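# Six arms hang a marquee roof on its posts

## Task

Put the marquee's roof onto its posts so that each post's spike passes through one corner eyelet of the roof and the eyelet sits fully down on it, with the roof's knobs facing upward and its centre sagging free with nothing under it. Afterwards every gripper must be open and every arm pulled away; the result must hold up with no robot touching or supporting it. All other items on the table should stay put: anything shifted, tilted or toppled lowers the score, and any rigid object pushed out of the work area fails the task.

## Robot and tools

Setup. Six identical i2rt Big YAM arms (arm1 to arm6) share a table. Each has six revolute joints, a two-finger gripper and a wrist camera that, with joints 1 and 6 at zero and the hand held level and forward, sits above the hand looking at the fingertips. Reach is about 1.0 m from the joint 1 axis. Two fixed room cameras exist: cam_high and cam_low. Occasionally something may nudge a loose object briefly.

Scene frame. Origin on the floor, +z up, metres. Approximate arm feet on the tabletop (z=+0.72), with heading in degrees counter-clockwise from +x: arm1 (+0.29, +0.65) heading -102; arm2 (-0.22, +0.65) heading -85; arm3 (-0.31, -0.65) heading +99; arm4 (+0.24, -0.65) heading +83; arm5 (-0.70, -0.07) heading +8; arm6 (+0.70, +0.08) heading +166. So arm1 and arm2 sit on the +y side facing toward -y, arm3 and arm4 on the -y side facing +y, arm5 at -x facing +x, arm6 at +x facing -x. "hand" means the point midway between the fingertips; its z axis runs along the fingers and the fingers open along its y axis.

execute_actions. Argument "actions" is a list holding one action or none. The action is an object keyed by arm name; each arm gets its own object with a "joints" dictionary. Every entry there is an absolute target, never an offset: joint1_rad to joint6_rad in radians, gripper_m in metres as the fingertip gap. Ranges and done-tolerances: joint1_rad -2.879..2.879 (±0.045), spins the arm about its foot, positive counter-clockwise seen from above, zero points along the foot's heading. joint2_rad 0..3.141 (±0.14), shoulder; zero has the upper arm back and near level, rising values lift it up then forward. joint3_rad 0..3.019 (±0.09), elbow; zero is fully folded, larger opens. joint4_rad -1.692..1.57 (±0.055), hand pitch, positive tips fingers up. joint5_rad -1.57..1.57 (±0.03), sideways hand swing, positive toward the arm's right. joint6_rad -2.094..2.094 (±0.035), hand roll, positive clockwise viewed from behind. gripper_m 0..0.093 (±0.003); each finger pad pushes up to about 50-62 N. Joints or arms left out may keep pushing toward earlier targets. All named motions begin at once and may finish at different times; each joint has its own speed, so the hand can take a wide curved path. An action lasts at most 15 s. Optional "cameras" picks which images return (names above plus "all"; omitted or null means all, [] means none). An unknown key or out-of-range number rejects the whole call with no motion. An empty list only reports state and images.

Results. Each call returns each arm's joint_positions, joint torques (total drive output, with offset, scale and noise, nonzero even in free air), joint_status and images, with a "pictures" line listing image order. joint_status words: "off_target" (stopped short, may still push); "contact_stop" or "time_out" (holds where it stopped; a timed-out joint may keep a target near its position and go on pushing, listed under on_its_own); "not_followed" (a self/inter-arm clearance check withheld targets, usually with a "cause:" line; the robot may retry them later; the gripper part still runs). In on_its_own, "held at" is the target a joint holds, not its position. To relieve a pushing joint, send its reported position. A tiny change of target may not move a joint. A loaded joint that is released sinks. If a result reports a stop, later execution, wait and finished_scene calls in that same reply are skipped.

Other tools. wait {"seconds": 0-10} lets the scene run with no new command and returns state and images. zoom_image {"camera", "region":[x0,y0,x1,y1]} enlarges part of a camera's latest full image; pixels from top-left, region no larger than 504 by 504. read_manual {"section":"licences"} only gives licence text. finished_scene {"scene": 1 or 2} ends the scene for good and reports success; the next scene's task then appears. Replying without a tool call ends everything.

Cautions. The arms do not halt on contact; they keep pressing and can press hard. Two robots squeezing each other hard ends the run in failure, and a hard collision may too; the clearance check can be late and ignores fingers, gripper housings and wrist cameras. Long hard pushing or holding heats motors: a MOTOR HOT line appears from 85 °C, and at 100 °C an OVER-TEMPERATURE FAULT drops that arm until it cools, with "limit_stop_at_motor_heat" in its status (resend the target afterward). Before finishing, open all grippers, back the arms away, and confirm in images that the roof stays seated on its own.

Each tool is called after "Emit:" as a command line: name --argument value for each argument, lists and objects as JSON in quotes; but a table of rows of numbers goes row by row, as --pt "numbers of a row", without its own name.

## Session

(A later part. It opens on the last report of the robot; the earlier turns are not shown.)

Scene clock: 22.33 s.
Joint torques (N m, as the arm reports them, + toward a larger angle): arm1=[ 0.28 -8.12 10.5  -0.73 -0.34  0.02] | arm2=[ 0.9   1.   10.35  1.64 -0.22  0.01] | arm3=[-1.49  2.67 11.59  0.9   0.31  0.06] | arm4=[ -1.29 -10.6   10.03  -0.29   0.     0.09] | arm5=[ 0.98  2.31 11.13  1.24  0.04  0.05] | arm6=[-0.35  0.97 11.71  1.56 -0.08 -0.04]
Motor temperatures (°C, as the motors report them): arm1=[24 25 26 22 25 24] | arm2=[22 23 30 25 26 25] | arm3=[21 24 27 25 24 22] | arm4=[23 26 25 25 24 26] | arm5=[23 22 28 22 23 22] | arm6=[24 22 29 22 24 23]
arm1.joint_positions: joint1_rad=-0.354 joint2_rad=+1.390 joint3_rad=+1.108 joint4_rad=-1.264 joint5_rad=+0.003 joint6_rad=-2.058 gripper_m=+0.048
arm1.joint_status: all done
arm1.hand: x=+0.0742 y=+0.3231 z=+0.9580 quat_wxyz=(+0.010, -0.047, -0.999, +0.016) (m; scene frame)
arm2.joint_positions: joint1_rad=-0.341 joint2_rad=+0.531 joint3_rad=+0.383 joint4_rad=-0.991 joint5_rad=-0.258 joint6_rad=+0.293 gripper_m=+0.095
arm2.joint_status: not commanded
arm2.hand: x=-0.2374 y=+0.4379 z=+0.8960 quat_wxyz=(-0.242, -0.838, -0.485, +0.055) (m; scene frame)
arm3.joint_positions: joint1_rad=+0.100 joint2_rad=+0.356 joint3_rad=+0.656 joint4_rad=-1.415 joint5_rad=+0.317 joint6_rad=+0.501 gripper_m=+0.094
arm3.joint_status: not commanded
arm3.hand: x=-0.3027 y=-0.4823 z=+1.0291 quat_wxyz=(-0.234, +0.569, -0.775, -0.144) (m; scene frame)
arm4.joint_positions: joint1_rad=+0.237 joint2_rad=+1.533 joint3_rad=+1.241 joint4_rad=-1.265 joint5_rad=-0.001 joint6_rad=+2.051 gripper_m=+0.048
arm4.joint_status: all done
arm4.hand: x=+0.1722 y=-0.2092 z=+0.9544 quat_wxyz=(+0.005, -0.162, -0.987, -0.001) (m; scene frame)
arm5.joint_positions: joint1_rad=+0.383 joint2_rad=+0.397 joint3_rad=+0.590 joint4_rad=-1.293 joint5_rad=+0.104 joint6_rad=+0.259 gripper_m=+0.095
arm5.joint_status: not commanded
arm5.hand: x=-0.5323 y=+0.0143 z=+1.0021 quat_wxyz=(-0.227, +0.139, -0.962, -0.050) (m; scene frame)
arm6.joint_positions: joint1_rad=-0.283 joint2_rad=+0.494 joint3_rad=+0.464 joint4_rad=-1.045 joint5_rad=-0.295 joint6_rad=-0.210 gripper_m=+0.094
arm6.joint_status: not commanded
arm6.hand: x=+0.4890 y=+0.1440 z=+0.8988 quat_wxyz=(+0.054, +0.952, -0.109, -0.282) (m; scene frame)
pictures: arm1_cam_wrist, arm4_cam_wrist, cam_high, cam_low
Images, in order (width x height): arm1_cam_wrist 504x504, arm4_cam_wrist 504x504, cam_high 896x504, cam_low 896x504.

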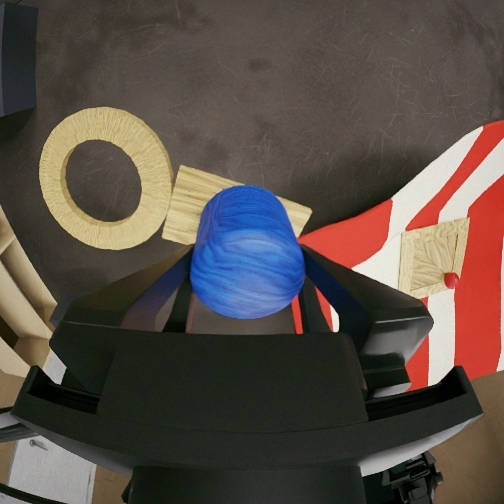

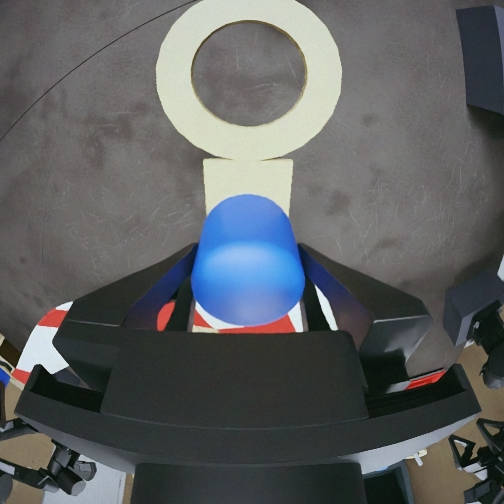

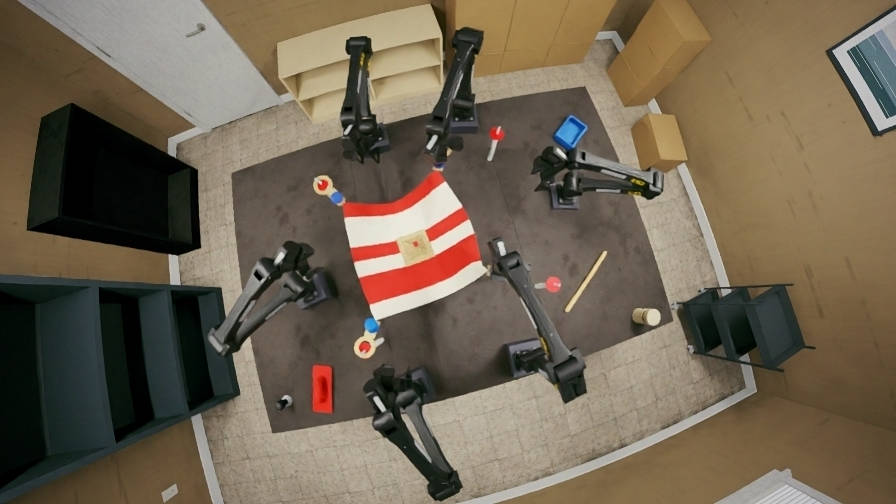

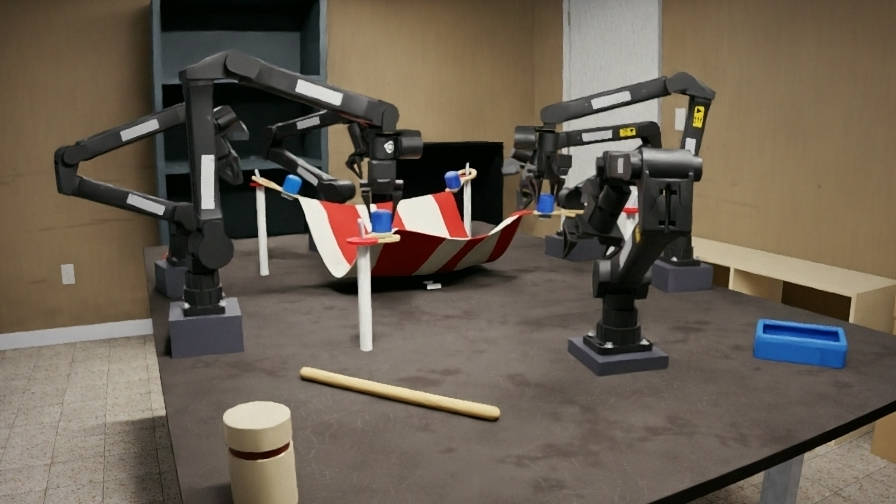

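Emit:
execute_actions --actions '[{"arm1":{"joints":{"joint2_rad":1.352,"joint3_rad":1.505,"joint4_rad":-1.69}},"arm4":{"joints":{"joint2_rad":1.49,"joint3_rad":1.64,"joint4_rad":-1.69}}}]' --cameras '["arm1_cam_wrist","arm4_cam_wrist","cam_low","cam_high"]'

Scene clock: 23.83 s.
Joint torques (N m, as the arm reports them, + toward a larger angle): arm1=[ 0.74 -7.51 13.46 -0.63 -0.33  0.05] | arm2=[ 0.85  1.29 10.32  1.44 -0.22 -0.02] | arm3=[-1.54  2.7  11.59  0.9   0.31  0.06] | arm4=[ -0.55 -11.08  13.24  -0.52  -0.04   0.07] | arm5=[ 1.03  2.25 11.14  1.23  0.03  0.05] | arm6=[-0.29  0.96 11.71  1.56 -0.08 -0.04]
Motor temperatures (°C, as the motors report them): arm1=[24 25 26 22 25 24] | arm2=[22 23 30 25 26 25] | arm3=[21 24 27 25 24 22] | arm4=[23 26 25 25 24 26] | arm5=[23 22 28 22 23 22] | arm6=[24 22 29 22 24 23]
arm1.joint_positions: joint1_rad=-0.354 joint2_rad=+1.346 joint3_rad=+1.459 joint4_rad=-1.674 joint5_rad=+0.003 joint6_rad=-2.058 gripper_m=+0.048
arm1.joint_status: all done
arm1.hand: x=+0.0796 y=+0.3316 z=+1.1063 quat_wxyz=(+0.006, -0.047, -0.999, +0.009) (m; scene frame)
arm2.joint_positions: joint1_rad=-0.341 joint2_rad=+0.531 joint3_rad=+0.383 joint4_rad=-0.991 joint5_rad=-0.258 joint6_rad=+0.293 gripper_m=+0.095
arm2.joint_status: not commanded
arm2.hand: x=-0.2374 y=+0.4379 z=+0.8960 quat_wxyz=(-0.242, -0.838, -0.485, +0.055) (m; scene frame)
arm3.joint_positions: joint1_rad=+0.100 joint2_rad=+0.356 joint3_rad=+0.656 joint4_rad=-1.415 joint5_rad=+0.317 joint6_rad=+0.501 gripper_m=+0.094
arm3.joint_status: not commanded
arm3.hand: x=-0.3027 y=-0.4823 z=+1.0291 quat_wxyz=(-0.234, +0.569, -0.775, -0.144) (m; scene frame)
arm4.joint_positions: joint1_rad=+0.237 joint2_rad=+1.497 joint3_rad=+1.586 joint4_rad=-1.667 joint5_rad=-0.001 joint6_rad=+2.052 gripper_m=+0.048
arm4.joint_status: all done
joint sent to its limit — the command would take arm4.joint4_rad past its lower limit, so that joint was sent only as far as its limit.
arm4.hand: x=+0.1737 y=-0.2121 z=+1.0999 quat_wxyz=(+0.001, -0.162, -0.987, +0.009) (m; scene frame)
arm5.joint_positions: joint1_rad=+0.383 joint2_rad=+0.397 joint3_rad=+0.590 joint4_rad=-1.293 joint5_rad=+0.104 joint6_rad=+0.259 gripper_m=+0.095
arm5.joint_status: not commanded
arm5.hand: x=-0.5323 y=+0.0143 z=+1.0021 quat_wxyz=(-0.227, +0.139, -0.962, -0.050) (m; scene frame)
arm6.joint_positions: joint1_rad=-0.283 joint2_rad=+0.494 joint3_rad=+0.464 joint4_rad=-1.045 joint5_rad=-0.295 joint6_rad=-0.210 gripper_m=+0.094
arm6.joint_status: not commanded
arm6.hand: x=+0.4890 y=+0.1440 z=+0.8988 quat_wxyz=(+0.054, +0.952, -0.109, -0.282) (m; scene frame)
pictures: arm1_cam_wrist, arm4_cam_wrist, cam_high, cam_low
Images, in order (width x height): arm1_cam_wrist 504x504, arm4_cam_wrist 504x504, cam_high 896x504, cam_low 896x504.

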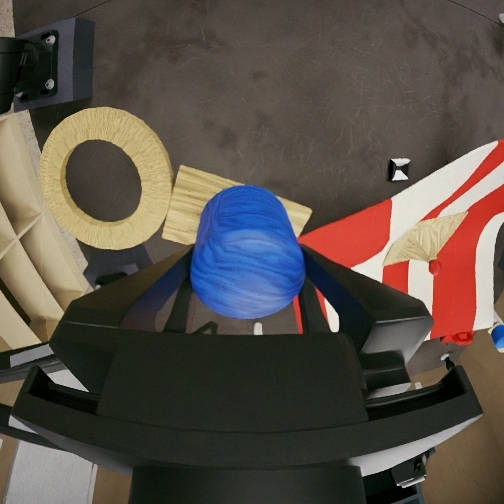

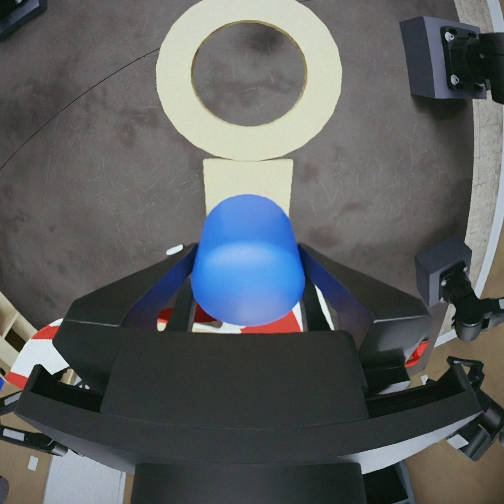

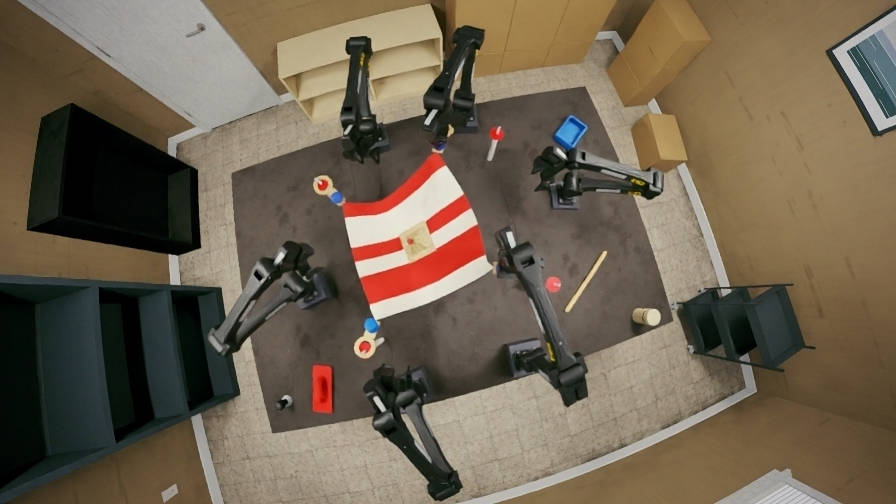

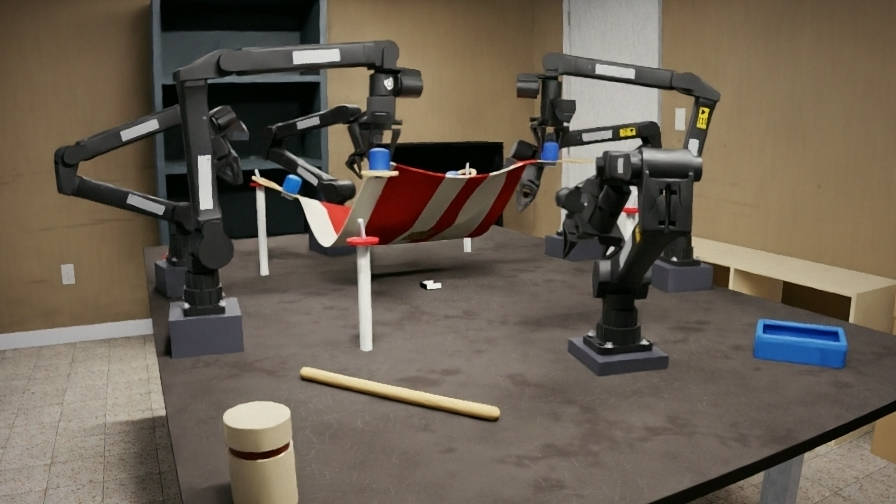

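Emit:
execute_actions --actions '[{"arm1":{"joints":{"joint2_rad":1.168,"joint3_rad":1.295,"joint4_rad":-1.69}},"arm4":{"joints":{"joint2_rad":1.315,"joint3_rad":1.405,"joint4_rad":-1.655}}}]' --cameras '["cam_low"]'

Scene clock: 26.97 s.
Joint torques (N m, as the arm reports them, + toward a larger angle): arm1=[-0.55 -5.91  8.69 -0.62  0.1   0.15] | arm2=[ 0.93  1.59 10.51  1.57 -0.22 -0.03] | arm3=[-1.49  2.69 11.59  0.89  0.3   0.06] | arm4=[-1.03 -7.42  7.64 -0.5  -0.07 -0.11] | arm5=[ 1.08  2.12 11.18  1.2   0.05  0.06] | arm6=[-0.32  0.94 11.71  1.56 -0.08 -0.03]
Motor temperatures (°C, as the motors report them): arm1=[24 25 27 22 25 24] | arm2=[22 23 31 25 26 25] | arm3=[21 24 28 25 24 22] | arm4=[23 26 26 25 24 26] | arm5=[23 22 28 22 23 22] | arm6=[24 22 29 22 24 23]
arm1.joint_positions: joint1_rad=-0.346 joint2_rad=+1.172 joint3_rad=+1.308 joint4_rad=-1.674 joint5_rad=-0.007 joint6_rad=-2.067 gripper_m=+0.048
arm1.joint_status: all done
arm1.hand: x=+0.1173 y=+0.3807 z=+1.1060 quat_wxyz=(+0.008, -0.038, -0.999, +0.022) (m; scene frame)
arm2.joint_positions: joint1_rad=-0.341 joint2_rad=+0.531 joint3_rad=+0.383 joint4_rad=-0.991 joint5_rad=-0.258 joint6_rad=+0.293 gripper_m=+0.095
arm2.joint_status: not commanded
arm2.hand: x=-0.2374 y=+0.4379 z=+0.8960 quat_wxyz=(-0.242, -0.838, -0.485, +0.055) (m; scene frame)
arm3.joint_positions: joint1_rad=+0.100 joint2_rad=+0.356 joint3_rad=+0.656 joint4_rad=-1.415 joint5_rad=+0.317 joint6_rad=+0.501 gripper_m=+0.094
arm3.joint_status: not commanded
arm3.hand: x=-0.3027 y=-0.4823 z=+1.0291 quat_wxyz=(-0.234, +0.569, -0.775, -0.144) (m; scene frame)
arm4.joint_positions: joint1_rad=+0.233 joint2_rad=+1.321 joint3_rad=+1.415 joint4_rad=-1.642 joint5_rad=-0.001 joint6_rad=+2.077 gripper_m=+0.048
arm4.joint_status: all done
arm4.hand: x=+0.1849 y=-0.2715 z=+1.1037 quat_wxyz=(+0.006, -0.177, -0.984, -0.006) (m; scene frame)
arm5.joint_positions: joint1_rad=+0.383 joint2_rad=+0.397 joint3_rad=+0.590 joint4_rad=-1.293 joint5_rad=+0.104 joint6_rad=+0.259 gripper_m=+0.095
arm5.joint_status: not commanded
arm5.hand: x=-0.5323 y=+0.0143 z=+1.0021 quat_wxyz=(-0.227, +0.139, -0.962, -0.050) (m; scene frame)
arm6.joint_positions: joint1_rad=-0.283 joint2_rad=+0.494 joint3_rad=+0.464 joint4_rad=-1.045 joint5_rad=-0.295 joint6_rad=-0.210 gripper_m=+0.094
arm6.joint_status: not commanded
arm6.hand: x=+0.4890 y=+0.1440 z=+0.8988 quat_wxyz=(+0.054, +0.952, -0.109, -0.282) (m; scene frame)
pictures: cam_low
Images, in order (width x height): cam_low 896x504.

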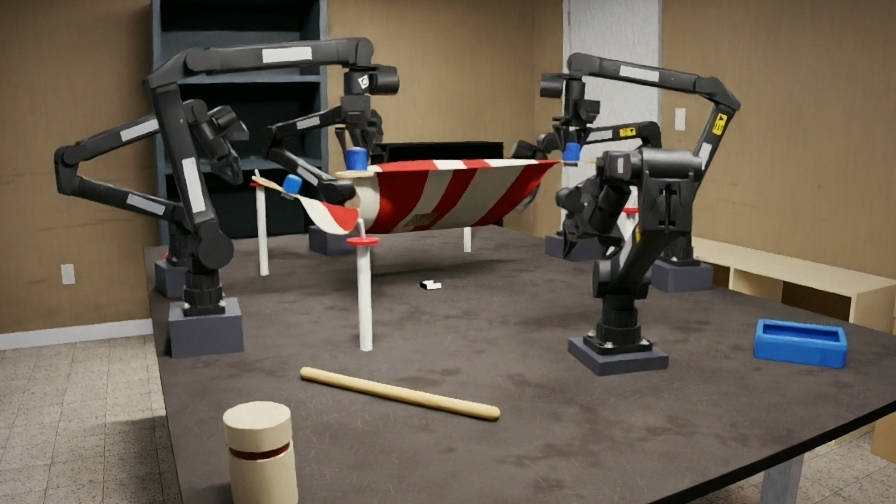

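Emit:
execute_actions --actions '[{"arm1":{"joints":{"joint1_rad":0.283}},"arm4":{"joints":{"joint1_rad":-0.213,"joint6_rad":2.0}}}]' --cameras '["cam_low","cam_high"]'

Scene clock: 29.10 s.
Joint torques (N m, as the arm reports them, + toward a larger angle): arm1=[ 1.51 -5.72  9.   -0.63 -0.87  0.01] | arm2=[ 1.47  1.27 10.38  1.61 -0.24 -0.04] | arm3=[-1.51  2.72 11.6   0.89  0.31  0.06] | arm4=[-0.83 -8.18  8.49 -0.49  0.21 -0.15] | arm5=[ 1.06  2.18 11.12  1.22  0.05  0.05] | arm6=[-0.34  0.92 11.71  1.56 -0.09 -0.03]
Motor temperatures (°C, as the motors report them): arm1=[24 25 26 22 25 24] | arm2=[22 23 31 25 26 25] | arm3=[21 24 28 25 24 22] | arm4=[23 26 26 25 24 26] | arm5=[23 22 28 22 23 22] | arm6=[24 22 29 22 24 23]
arm1.joint_positions: joint1_rad=+0.260 joint2_rad=+1.172 joint3_rad=+1.304 joint4_rad=-1.674 joint5_rad=+0.016 joint6_rad=-2.051 gripper_m=+0.048
arm1.joint_status: all done
arm1.hand: x=+0.2997 y=+0.3304 z=+1.1040 quat_wxyz=(+0.015, +0.254, -0.967, +0.017) (m; scene frame)
arm2.joint_positions: joint1_rad=-0.341 joint2_rad=+0.531 joint3_rad=+0.383 joint4_rad=-0.991 joint5_rad=-0.258 joint6_rad=+0.293 gripper_m=+0.095
arm2.joint_status: not commanded
arm2.hand: x=-0.2374 y=+0.4379 z=+0.8960 quat_wxyz=(-0.242, -0.838, -0.485, +0.055) (m; scene frame)
arm3.joint_positions: joint1_rad=+0.100 joint2_rad=+0.356 joint3_rad=+0.656 joint4_rad=-1.415 joint5_rad=+0.317 joint6_rad=+0.501 gripper_m=+0.094
arm3.joint_status: not commanded
arm3.hand: x=-0.3027 y=-0.4823 z=+1.0291 quat_wxyz=(-0.234, +0.569, -0.775, -0.144) (m; scene frame)
arm4.joint_positions: joint1_rad=-0.210 joint2_rad=+1.321 joint3_rad=+1.409 joint4_rad=-1.642 joint5_rad=-0.007 joint6_rad=+2.010 gripper_m=+0.048
arm4.joint_status: all done
arm4.hand: x=+0.3496 y=-0.2842 z=+1.1006 quat_wxyz=(+0.005, -0.357, -0.934, -0.003) (m; scene frame)
arm5.joint_positions: joint1_rad=+0.383 joint2_rad=+0.397 joint3_rad=+0.590 joint4_rad=-1.293 joint5_rad=+0.104 joint6_rad=+0.259 gripper_m=+0.095
arm5.joint_status: not commanded
arm5.hand: x=-0.5323 y=+0.0143 z=+1.0021 quat_wxyz=(-0.227, +0.139, -0.962, -0.050) (m; scene frame)
arm6.joint_positions: joint1_rad=-0.283 joint2_rad=+0.494 joint3_rad=+0.464 joint4_rad=-1.045 joint5_rad=-0.295 joint6_rad=-0.210 gripper_m=+0.094
arm6.joint_status: not commanded
arm6.hand: x=+0.4890 y=+0.1440 z=+0.8988 quat_wxyz=(+0.054, +0.952, -0.109, -0.282) (m; scene frame)
pictures: cam_high, cam_low
Images, in order (width x height): cam_high 896x504, cam_low 896x504.

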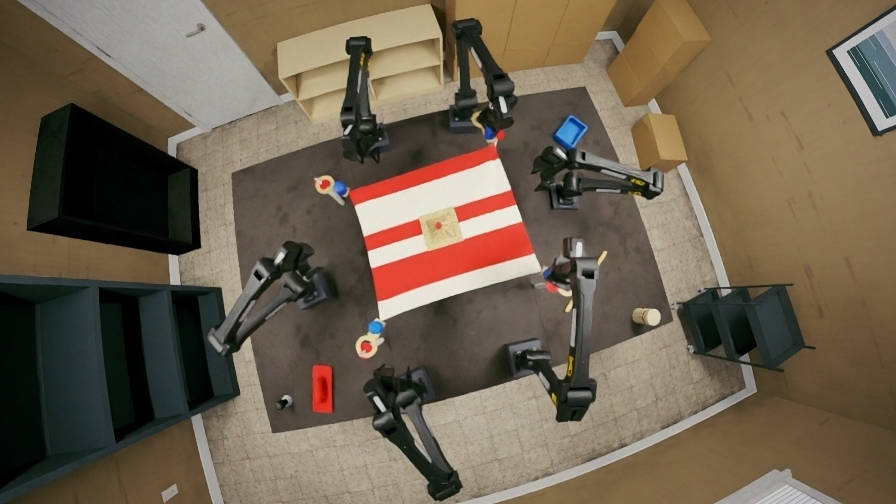

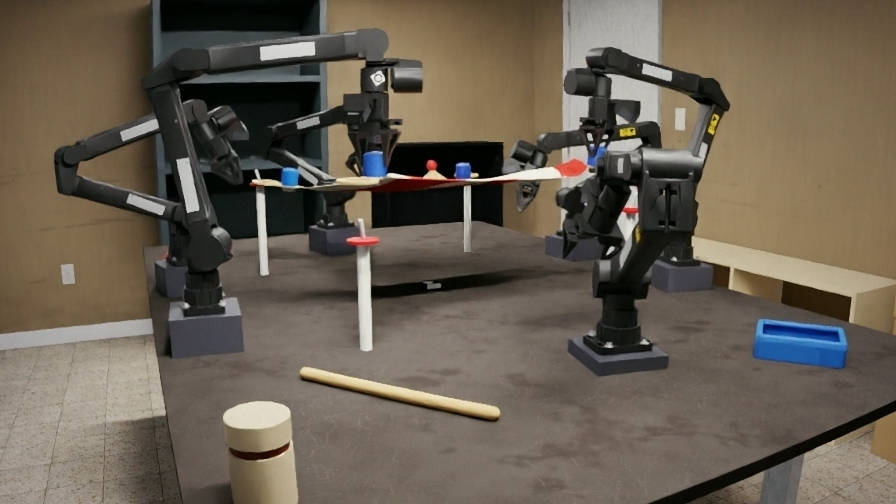

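Emit:
zoom_image --camera "cam_low" --region '[235, 150, 335, 220]'

Emit:
zoom_image --camera "cam_low" --region '[410, 145, 510, 215]'

Emit:
zoom_image --camera "cam_high" --region '[290, 110, 590, 370]'

Region (235, 150, 335, 220) of cam_low's 896x504 image, scaled by 5.040, with more detail than that image has; it fills the top 353 rows of this view, and the rest is white.

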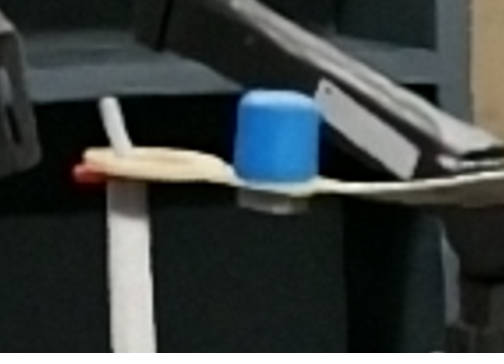

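Region (410, 145, 510, 215) of cam_low's 896x504 image, scaled by 5.040, with more detail than that image has; it fills the top 353 rows of this view, and the rest is white.

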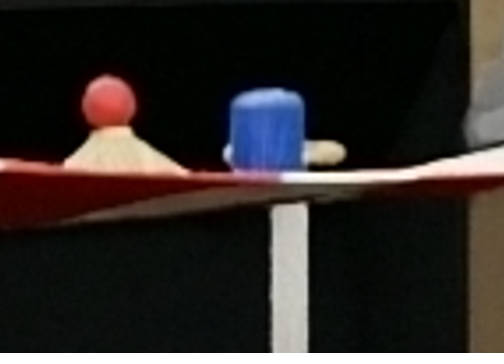

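Region (290, 110, 590, 370) of cam_high's 896x504 image, scaled by 1.680, with more detail than that image has; it fills the top 437 rows of this view, and the rest is white.

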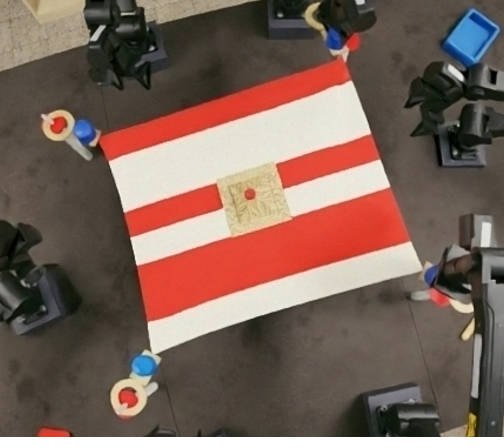

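Emit:
zoom_image --camera "cam_low" --region '[320, 130, 430, 260]'

Region (320, 130, 430, 260) of cam_low's 896x504 image, scaled by 3.877, with more detail than that image has; it fills the left 426 columns of this view, and the rest is white.

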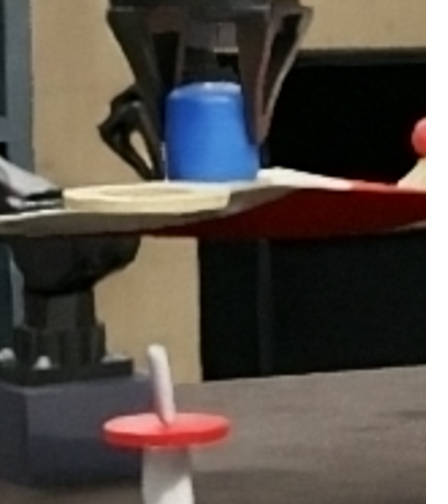

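Emit:
execute_actions --actions '[{"arm1":{"joints":{"joint6_rad":-0.995}},"arm4":{"joints":{"joint6_rad":1.94}}}]' --cameras '["arm1_cam_wrist","arm4_cam_wrist","cam_low","cam_high"]'

Scene clock: 32.00 s.
Joint torques (N m, as the arm reports them, + toward a larger angle): arm1=[ 0.7  -5.72  8.98 -0.54 -0.62  0.37] | arm2=[ 0.57  1.48 10.36  1.68 -0.21 -0.04] | arm3=[-1.53  2.7  11.59  0.89  0.31  0.06] | arm4=[ 0.2  -7.89  8.52 -0.41  0.29 -0.1 ] | arm5=[ 1.13  2.29 11.14  1.28  0.04  0.04] | arm6=[-0.33  0.92 11.71  1.55 -0.08 -0.03]
Motor temperatures (°C, as the motors report them): arm1=[24 25 26 22 25 24] | arm2=[22 23 31 25 26 25] | arm3=[21 24 28 25 24 22] | arm4=[23 26 26 25 24 26] | arm5=[23 22 28 22 23 22] | arm6=[24 22 29 22 24 23]
arm1.joint_positions: joint1_rad=+0.270 joint2_rad=+1.172 joint3_rad=+1.304 joint4_rad=-1.674 joint5_rad=+0.009 joint6_rad=-1.019 gripper_m=+0.048
arm1.joint_status: all done
arm1.hand: x=+0.3040 y=+0.3306 z=+1.1040 quat_wxyz=(+0.002, -0.251, -0.968, +0.021) (m; scene frame)
arm2.joint_positions: joint1_rad=-0.341 joint2_rad=+0.531 joint3_rad=+0.383 joint4_rad=-0.991 joint5_rad=-0.258 joint6_rad=+0.293 gripper_m=+0.095
arm2.joint_status: not commanded
arm2.hand: x=-0.2374 y=+0.4379 z=+0.8960 quat_wxyz=(-0.242, -0.838, -0.485, +0.055) (m; scene frame)
arm3.joint_positions: joint1_rad=+0.100 joint2_rad=+0.356 joint3_rad=+0.656 joint4_rad=-1.415 joint5_rad=+0.317 joint6_rad=+0.501 gripper_m=+0.094
arm3.joint_status: not commanded
arm3.hand: x=-0.3027 y=-0.4823 z=+1.0291 quat_wxyz=(-0.234, +0.569, -0.775, -0.144) (m; scene frame)
arm4.joint_positions: joint1_rad=-0.210 joint2_rad=+1.321 joint3_rad=+1.409 joint4_rad=-1.642 joint5_rad=-0.012 joint6_rad=+1.953 gripper_m=+0.048
arm4.joint_status: all done
arm4.hand: x=+0.3488 y=-0.2840 z=+1.1006 quat_wxyz=(+0.007, -0.330, -0.944, -0.003) (m; scene frame)
arm5.joint_positions: joint1_rad=+0.383 joint2_rad=+0.397 joint3_rad=+0.590 joint4_rad=-1.293 joint5_rad=+0.104 joint6_rad=+0.259 gripper_m=+0.095
arm5.joint_status: not commanded
arm5.hand: x=-0.5323 y=+0.0143 z=+1.0021 quat_wxyz=(-0.227, +0.139, -0.962, -0.050) (m; scene frame)
arm6.joint_positions: joint1_rad=-0.283 joint2_rad=+0.494 joint3_rad=+0.464 joint4_rad=-1.045 joint5_rad=-0.295 joint6_rad=-0.210 gripper_m=+0.094
arm6.joint_status: not commanded
arm6.hand: x=+0.4890 y=+0.1440 z=+0.8988 quat_wxyz=(+0.054, +0.952, -0.109, -0.282) (m; scene frame)
pictures: arm1_cam_wrist, arm4_cam_wrist, cam_high, cam_low
Images, in order (width x height): arm1_cam_wrist 504x504, arm4_cam_wrist 504x504, cam_high 896x504, cam_low 896x504.

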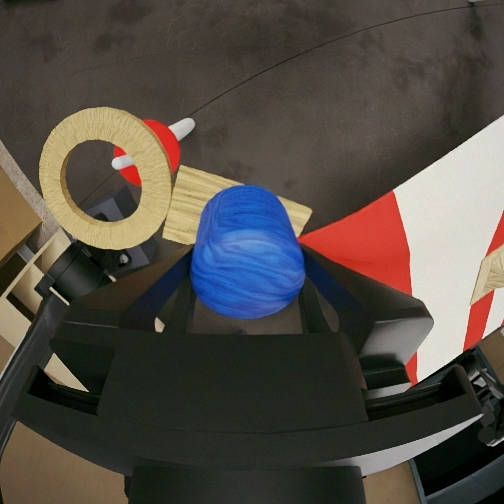

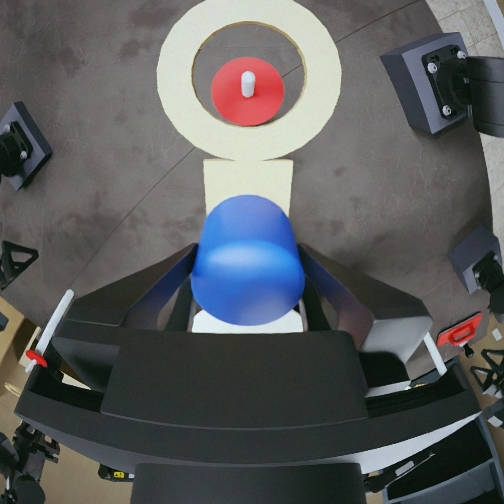

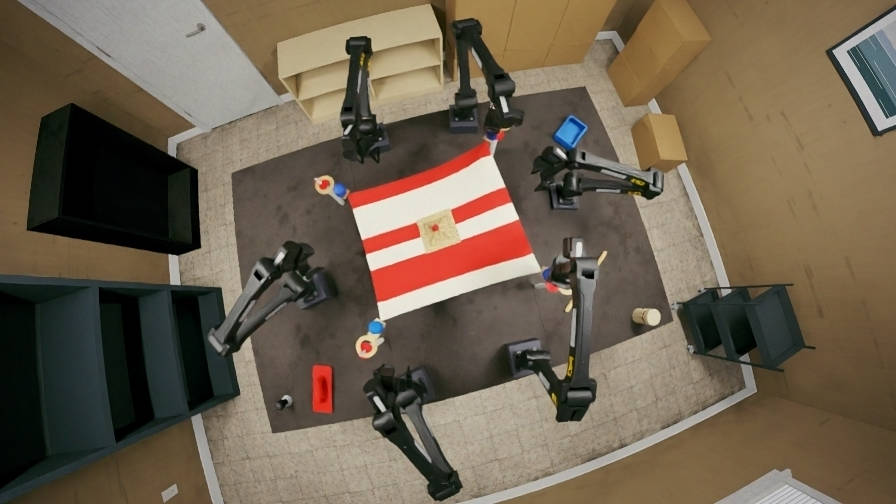

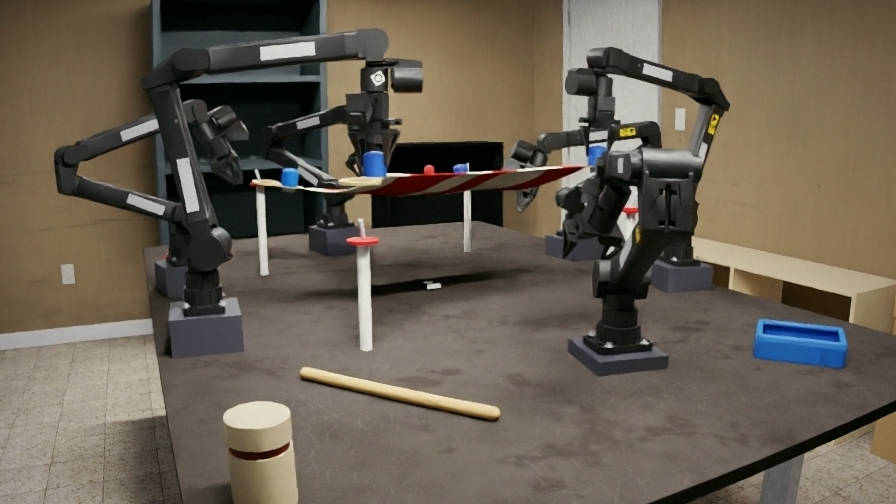

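Emit:
execute_actions --actions '[{"arm1":{"joints":{"joint2_rad":1.14,"joint3_rad":1.224,"joint4_rad":-1.645}},"arm4":{"joints":{"joint1_rad":-0.195,"joint3_rad":1.298,"joint4_rad":-1.53}}}]' --cameras '["arm1_cam_wrist","arm4_cam_wrist","cam_low"]'

Scene clock: 34.37 s.
Joint torques (N m, as the arm reports them, + toward a larger angle): arm1=[ 1.09 -6.22  9.22 -0.09 -0.6   0.34] | arm2=[ 0.57  1.68 10.54  1.66 -0.23 -0.01] | arm3=[-1.5   2.69 11.6   0.88  0.31  0.06] | arm4=[-0.43 -8.63  8.65 -0.04  0.3  -0.08] | arm5=[ 0.93  2.37 11.14  1.24  0.04  0.05] | arm6=[-0.33  0.95 11.71  1.56 -0.08 -0.03]
Motor temperatures (°C, as the motors report them): arm1=[24 25 26 22 25 24] | arm2=[22 23 31 25 26 25] | arm3=[21 24 28 25 24 22] | arm4=[23 26 25 25 24 26] | arm5=[23 22 28 22 23 22] | arm6=[24 22 30 22 24 23]
arm1.joint_positions: joint1_rad=+0.270 joint2_rad=+1.152 joint3_rad=+1.233 joint4_rad=-1.640 joint5_rad=+0.009 joint6_rad=-1.018 gripper_m=+0.048
arm1.joint_status: all done
arm1.hand: x=+0.3035 y=+0.3398 z=+1.0824 quat_wxyz=(+0.004, -0.251, -0.968, +0.013) (m; scene frame)
arm2.joint_positions: joint1_rad=-0.341 joint2_rad=+0.531 joint3_rad=+0.383 joint4_rad=-0.991 joint5_rad=-0.258 joint6_rad=+0.293 gripper_m=+0.095
arm2.joint_status: not commanded
arm2.hand: x=-0.2374 y=+0.4379 z=+0.8960 quat_wxyz=(-0.242, -0.838, -0.485, +0.055) (m; scene frame)
arm3.joint_positions: joint1_rad=+0.100 joint2_rad=+0.356 joint3_rad=+0.656 joint4_rad=-1.415 joint5_rad=+0.317 joint6_rad=+0.501 gripper_m=+0.094
arm3.joint_status: not commanded
arm3.hand: x=-0.3027 y=-0.4823 z=+1.0291 quat_wxyz=(-0.234, +0.569, -0.775, -0.144) (m; scene frame)
arm4.joint_positions: joint1_rad=-0.192 joint2_rad=+1.322 joint3_rad=+1.301 joint4_rad=-1.527 joint5_rad=-0.012 joint6_rad=+1.953 gripper_m=+0.048
arm4.joint_status: all done
arm4.hand: x=+0.3431 y=-0.2795 z=+1.0586 quat_wxyz=(+0.008, -0.322, -0.947, -0.005) (m; scene frame)
arm5.joint_positions: joint1_rad=+0.383 joint2_rad=+0.397 joint3_rad=+0.590 joint4_rad=-1.293 joint5_rad=+0.104 joint6_rad=+0.259 gripper_m=+0.095
arm5.joint_status: not commanded
arm5.hand: x=-0.5323 y=+0.0143 z=+1.0021 quat_wxyz=(-0.227, +0.139, -0.962, -0.050) (m; scene frame)
arm6.joint_positions: joint1_rad=-0.283 joint2_rad=+0.494 joint3_rad=+0.464 joint4_rad=-1.045 joint5_rad=-0.295 joint6_rad=-0.210 gripper_m=+0.094
arm6.joint_status: not commanded
arm6.hand: x=+0.4890 y=+0.1440 z=+0.8988 quat_wxyz=(+0.054, +0.952, -0.109, -0.282) (m; scene frame)
pictures: arm1_cam_wrist, arm4_cam_wrist, cam_low
Images, in order (width x height): arm1_cam_wrist 504x504, arm4_cam_wrist 504x504, cam_low 896x504.

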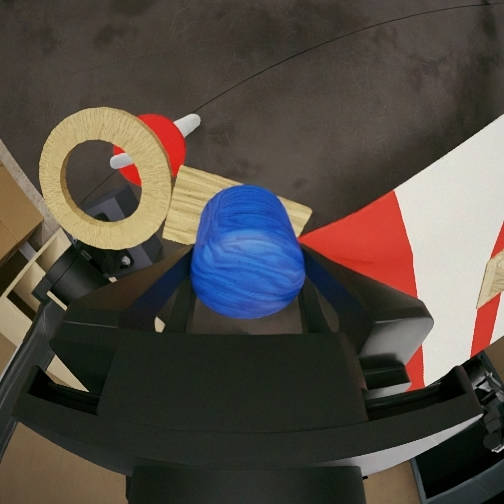

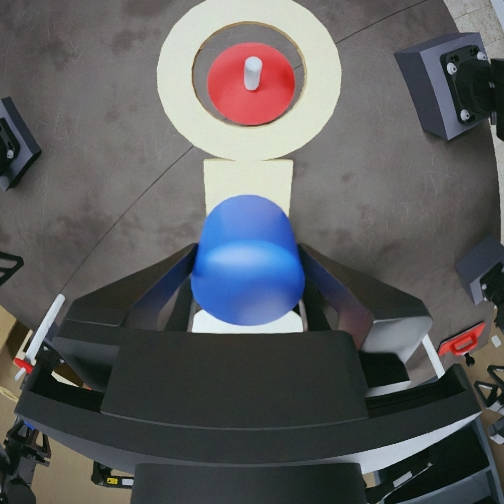

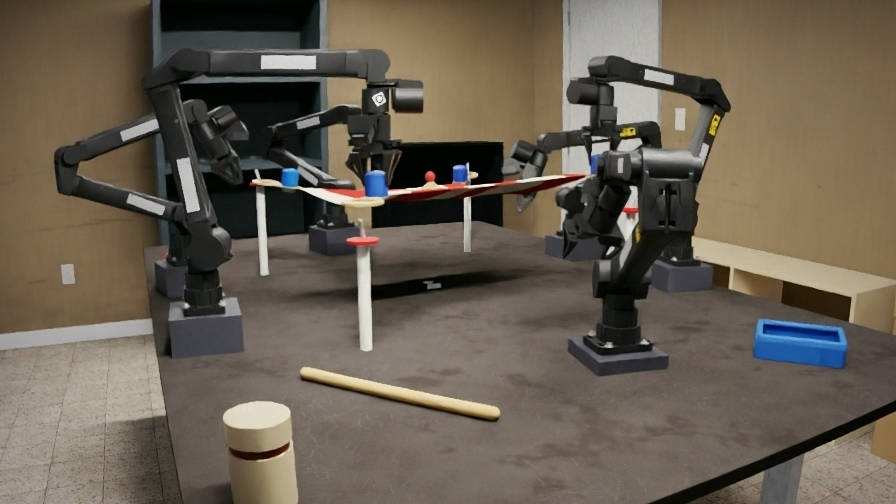

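Emit:
zoom_image --camera "arm1_cam_wrist" --region '[30, 90, 230, 260]'

Emit:
zoom_image --camera "cam_low" --region '[320, 150, 430, 260]'

Region (30, 90, 230, 260) of arm1_cam_wrist's 504x504 image, scaled by 2.520, with more detail than that image has; it fills the top 428 rows of this view, and the rest is white.

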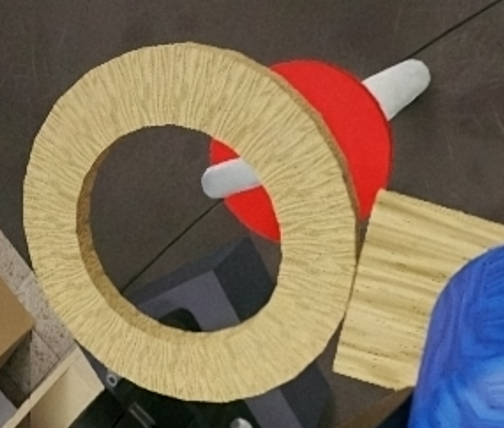

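Region (320, 150, 430, 260) of cam_low's 896x504 image, scaled by 4.582, with more detail than that image has.

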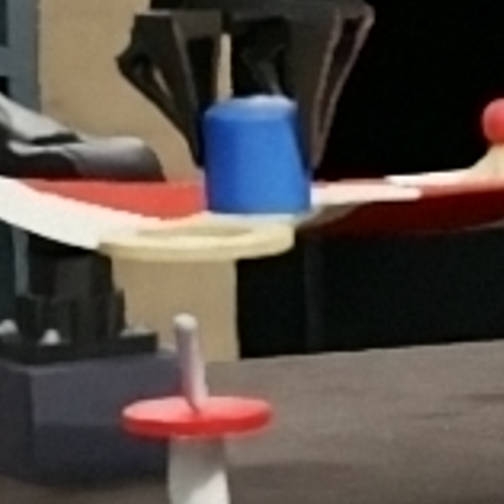

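Emit:
execute_actions --actions '[{"arm1":{"joints":{"joint2_rad":1.128,"joint3_rad":1.158,"joint4_rad":-1.586}},"arm4":{"joints":{"joint3_rad":1.196,"joint4_rad":-1.43}}}]' --cameras '["arm1_cam_wrist","arm4_cam_wrist","cam_low"]'

Scene clock: 36.63 s.
Joint torques (N m, as the arm reports them, + toward a larger angle): arm1=[ 0.79 -5.88  9.25 -0.28 -0.61  0.37] | arm2=[ 1.03  1.09 10.5   1.68 -0.22 -0.02] | arm3=[-1.49  2.72 11.59  0.89  0.3   0.06] | arm4=[ 0.36 -7.7   8.33  0.04  0.36 -0.16] | arm5=[ 1.06  2.38 11.1   1.21  0.04  0.04] | arm6=[-0.32  0.93 11.71  1.55 -0.08 -0.03]
Motor temperatures (°C, as the motors report them): arm1=[24 25 26 22 25 24] | arm2=[22 23 31 25 26 25] | arm3=[21 24 28 25 24 22] | arm4=[23 26 25 25 24 26] | arm5=[23 22 28 22 23 22] | arm6=[24 22 30 22 24 23]
arm1.joint_positions: joint1_rad=+0.270 joint2_rad=+1.138 joint3_rad=+1.167 joint4_rad=-1.580 joint5_rad=+0.009 joint6_rad=-1.018 gripper_m=+0.048
arm1.joint_status: all done
arm1.hand: x=+0.3033 y=+0.3417 z=+1.0613 quat_wxyz=(+0.003, -0.251, -0.968, +0.017) (m; scene frame)
arm2.joint_positions: joint1_rad=-0.341 joint2_rad=+0.531 joint3_rad=+0.383 joint4_rad=-0.991 joint5_rad=-0.258 joint6_rad=+0.293 gripper_m=+0.095
arm2.joint_status: not commanded
arm2.hand: x=-0.2374 y=+0.4379 z=+0.8960 quat_wxyz=(-0.242, -0.838, -0.485, +0.055) (m; scene frame)
arm3.joint_positions: joint1_rad=+0.100 joint2_rad=+0.356 joint3_rad=+0.656 joint4_rad=-1.415 joint5_rad=+0.317 joint6_rad=+0.501 gripper_m=+0.094
arm3.joint_status: not commanded
arm3.hand: x=-0.3027 y=-0.4823 z=+1.0291 quat_wxyz=(-0.234, +0.569, -0.775, -0.144) (m; scene frame)
arm4.joint_positions: joint1_rad=-0.192 joint2_rad=+1.322 joint3_rad=+1.200 joint4_rad=-1.426 joint5_rad=-0.012 joint6_rad=+1.953 gripper_m=+0.048
arm4.joint_status: all done
arm4.hand: x=+0.3422 y=-0.2824 z=+1.0203 quat_wxyz=(+0.008, -0.322, -0.947, -0.005) (m; scene frame)
arm5.joint_positions: joint1_rad=+0.383 joint2_rad=+0.397 joint3_rad=+0.590 joint4_rad=-1.293 joint5_rad=+0.104 joint6_rad=+0.259 gripper_m=+0.095
arm5.joint_status: not commanded
arm5.hand: x=-0.5323 y=+0.0143 z=+1.0021 quat_wxyz=(-0.227, +0.139, -0.962, -0.050) (m; scene frame)
arm6.joint_positions: joint1_rad=-0.283 joint2_rad=+0.494 joint3_rad=+0.464 joint4_rad=-1.045 joint5_rad=-0.295 joint6_rad=-0.210 gripper_m=+0.094
arm6.joint_status: not commanded
arm6.hand: x=+0.4890 y=+0.1440 z=+0.8988 quat_wxyz=(+0.054, +0.952, -0.109, -0.282) (m; scene frame)
pictures: arm1_cam_wrist, arm4_cam_wrist, cam_low
Images, in order (width x height): arm1_cam_wrist 504x504, arm4_cam_wrist 504x504, cam_low 896x504.

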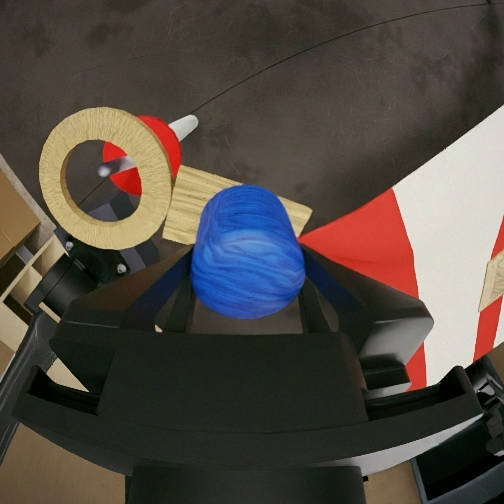

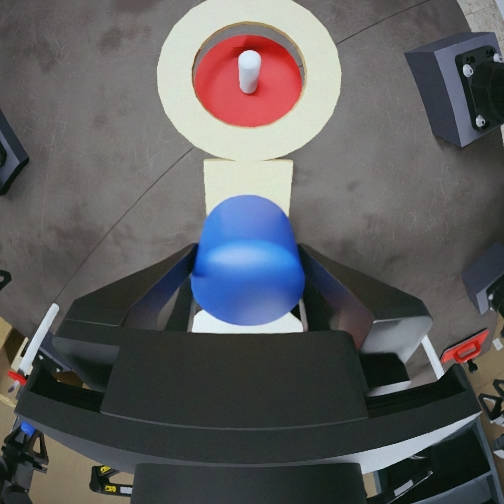

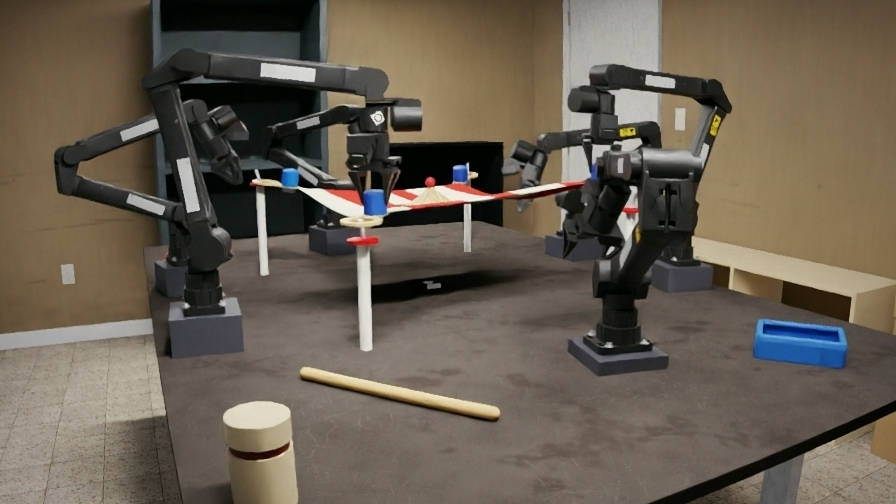

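Emit:
zoom_image --camera "arm1_cam_wrist" --region '[30, 90, 230, 260]'

Emit:
zoom_image --camera "cam_low" --region '[320, 170, 420, 260]'

Region (30, 90, 230, 260) of arm1_cam_wrist's 504x504 image, scaled by 2.520, with more detail than that image has; it fills the top 428 rows of this view, and the rest is white.

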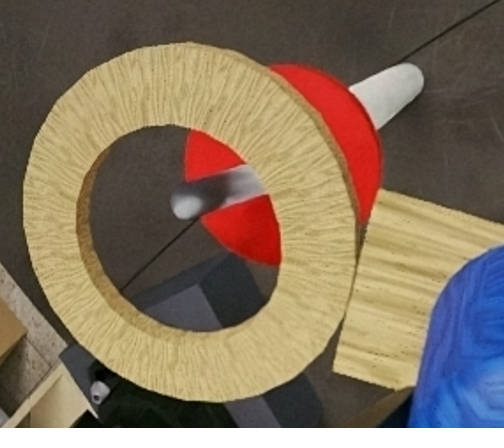

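Region (320, 170, 420, 260) of cam_low's 896x504 image, scaled by 5.040, with more detail than that image has; it fills the top 454 rows of this view, and the rest is white.

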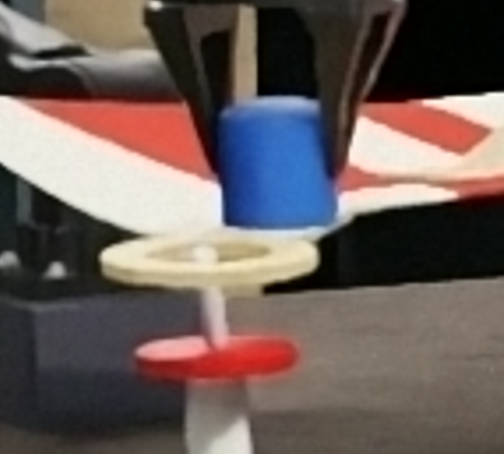

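Emit:
execute_actions --actions '[{"arm1":{"joints":{"joint3_rad":1.078,"joint4_rad":-1.494}},"arm4":{"joints":{"joint3_rad":1.143,"joint4_rad":-1.375}}}]' --cameras '["arm1_cam_wrist","arm4_cam_wrist","cam_low"]'

Scene clock: 38.03 s.
Joint torques (N m, as the arm reports them, + toward a larger angle): arm1=[ 0.78 -5.91  9.34 -0.17 -0.61  0.35] | arm2=[ 0.71  1.44 10.47  1.7  -0.21 -0.01] | arm3=[-1.52  2.69 11.59  0.89  0.3   0.06] | arm4=[-0.58 -8.26  8.09 -0.02  0.36 -0.13] | arm5=[ 1.03  2.29 11.14  1.23  0.03  0.04] | arm6=[-0.33  0.94 11.7   1.55 -0.08 -0.03]
Motor temperatures (°C, as the motors report them): arm1=[24 25 26 22 25 24] | arm2=[22 23 31 25 26 25] | arm3=[21 24 28 25 24 22] | arm4=[23 26 25 25 24 26] | arm5=[23 22 28 22 23 22] | arm6=[24 22 30 22 24 23]
arm1.joint_positions: joint1_rad=+0.270 joint2_rad=+1.136 joint3_rad=+1.086 joint4_rad=-1.488 joint5_rad=+0.009 joint6_rad=-1.018 gripper_m=+0.048
arm1.joint_status: all done
arm1.hand: x=+0.3032 y=+0.3394 z=+1.0311 quat_wxyz=(+0.001, -0.251, -0.968, +0.023) (m; scene frame)
arm2.joint_positions: joint1_rad=-0.341 joint2_rad=+0.531 joint3_rad=+0.383 joint4_rad=-0.991 joint5_rad=-0.258 joint6_rad=+0.293 gripper_m=+0.095
arm2.joint_status: not commanded
arm2.hand: x=-0.2374 y=+0.4379 z=+0.8960 quat_wxyz=(-0.242, -0.838, -0.485, +0.055) (m; scene frame)
arm3.joint_positions: joint1_rad=+0.100 joint2_rad=+0.356 joint3_rad=+0.656 joint4_rad=-1.415 joint5_rad=+0.317 joint6_rad=+0.501 gripper_m=+0.094
arm3.joint_status: not commanded
arm3.hand: x=-0.3027 y=-0.4823 z=+1.0291 quat_wxyz=(-0.234, +0.569, -0.775, -0.144) (m; scene frame)
arm4.joint_positions: joint1_rad=-0.192 joint2_rad=+1.322 joint3_rad=+1.148 joint4_rad=-1.371 joint5_rad=-0.012 joint6_rad=+1.953 gripper_m=+0.048
arm4.joint_status: all done
arm4.hand: x=+0.3415 y=-0.2846 z=+1.0009 quat_wxyz=(+0.008, -0.322, -0.947, -0.007) (m; scene frame)
arm5.joint_positions: joint1_rad=+0.383 joint2_rad=+0.397 joint3_rad=+0.590 joint4_rad=-1.293 joint5_rad=+0.104 joint6_rad=+0.259 gripper_m=+0.095
arm5.joint_status: not commanded
arm5.hand: x=-0.5323 y=+0.0143 z=+1.0021 quat_wxyz=(-0.227, +0.139, -0.962, -0.050) (m; scene frame)
arm6.joint_positions: joint1_rad=-0.283 joint2_rad=+0.494 joint3_rad=+0.464 joint4_rad=-1.045 joint5_rad=-0.295 joint6_rad=-0.210 gripper_m=+0.094
arm6.joint_status: not commanded
arm6.hand: x=+0.4890 y=+0.1440 z=+0.8988 quat_wxyz=(+0.054, +0.952, -0.109, -0.282) (m; scene frame)
pictures: arm1_cam_wrist, arm4_cam_wrist, cam_low
Images, in order (width x height): arm1_cam_wrist 504x504, arm4_cam_wrist 504x504, cam_low 896x504.

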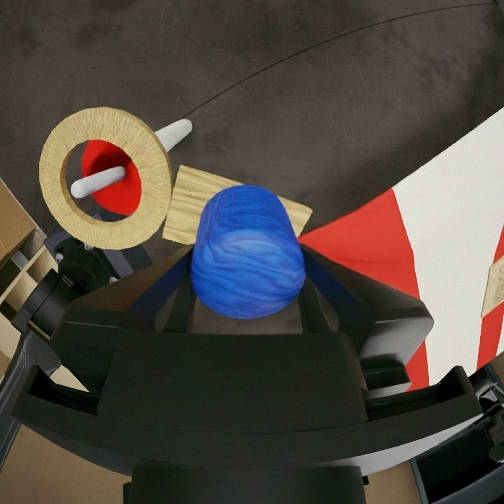

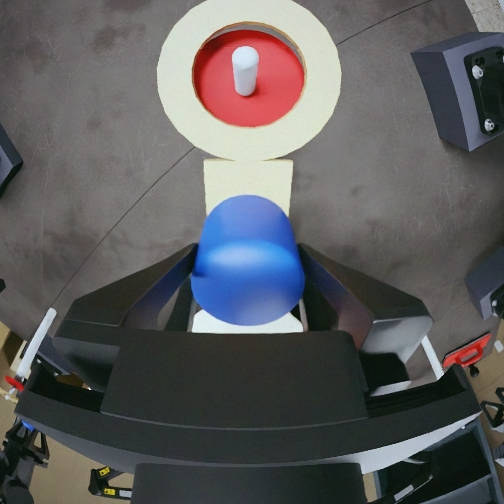

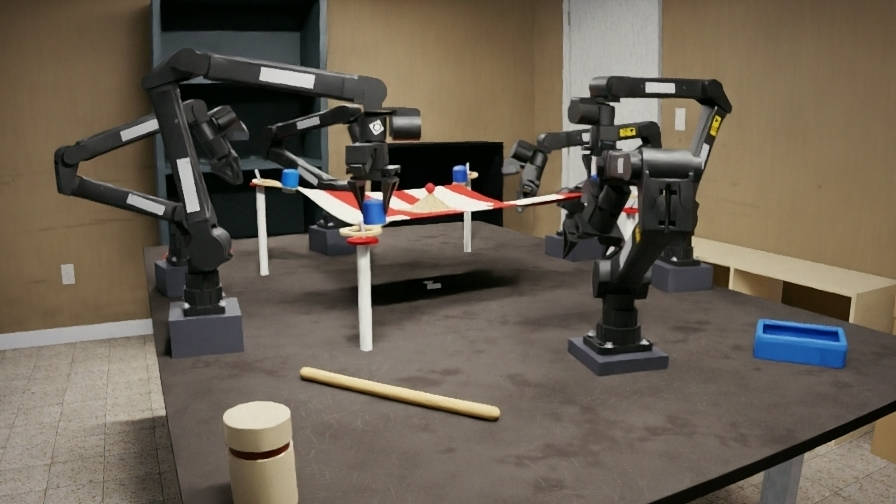

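Emit:
zoom_image --camera "arm1_cam_wrist" --region '[30, 90, 230, 260]'

Emit:
zoom_image --camera "cam_low" --region '[320, 180, 420, 260]'

Region (30, 90, 230, 260) of arm1_cam_wrist's 504x504 image, scaled by 2.520, with more detail than that image has; it fills the top 428 rows of this view, and the rest is white.

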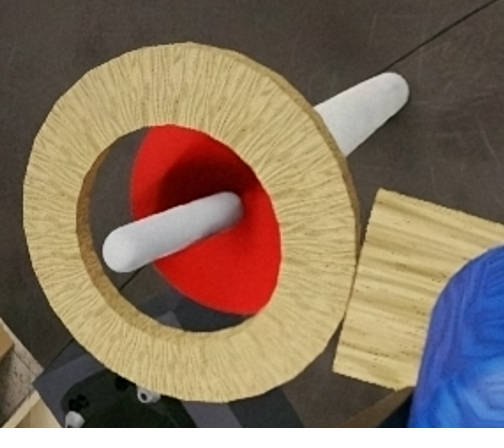

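Region (320, 180, 420, 260) of cam_low's 896x504 image, scaled by 5.040, with more detail than that image has; it fills the top 403 rows of this view, and the rest is white.

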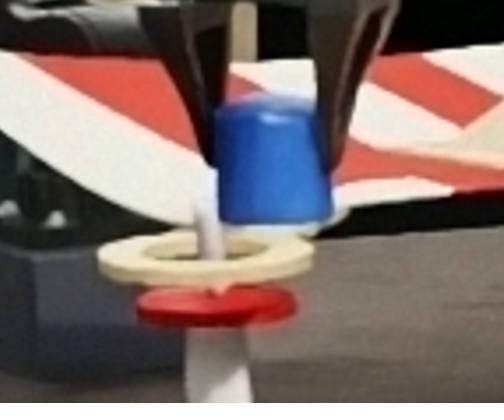

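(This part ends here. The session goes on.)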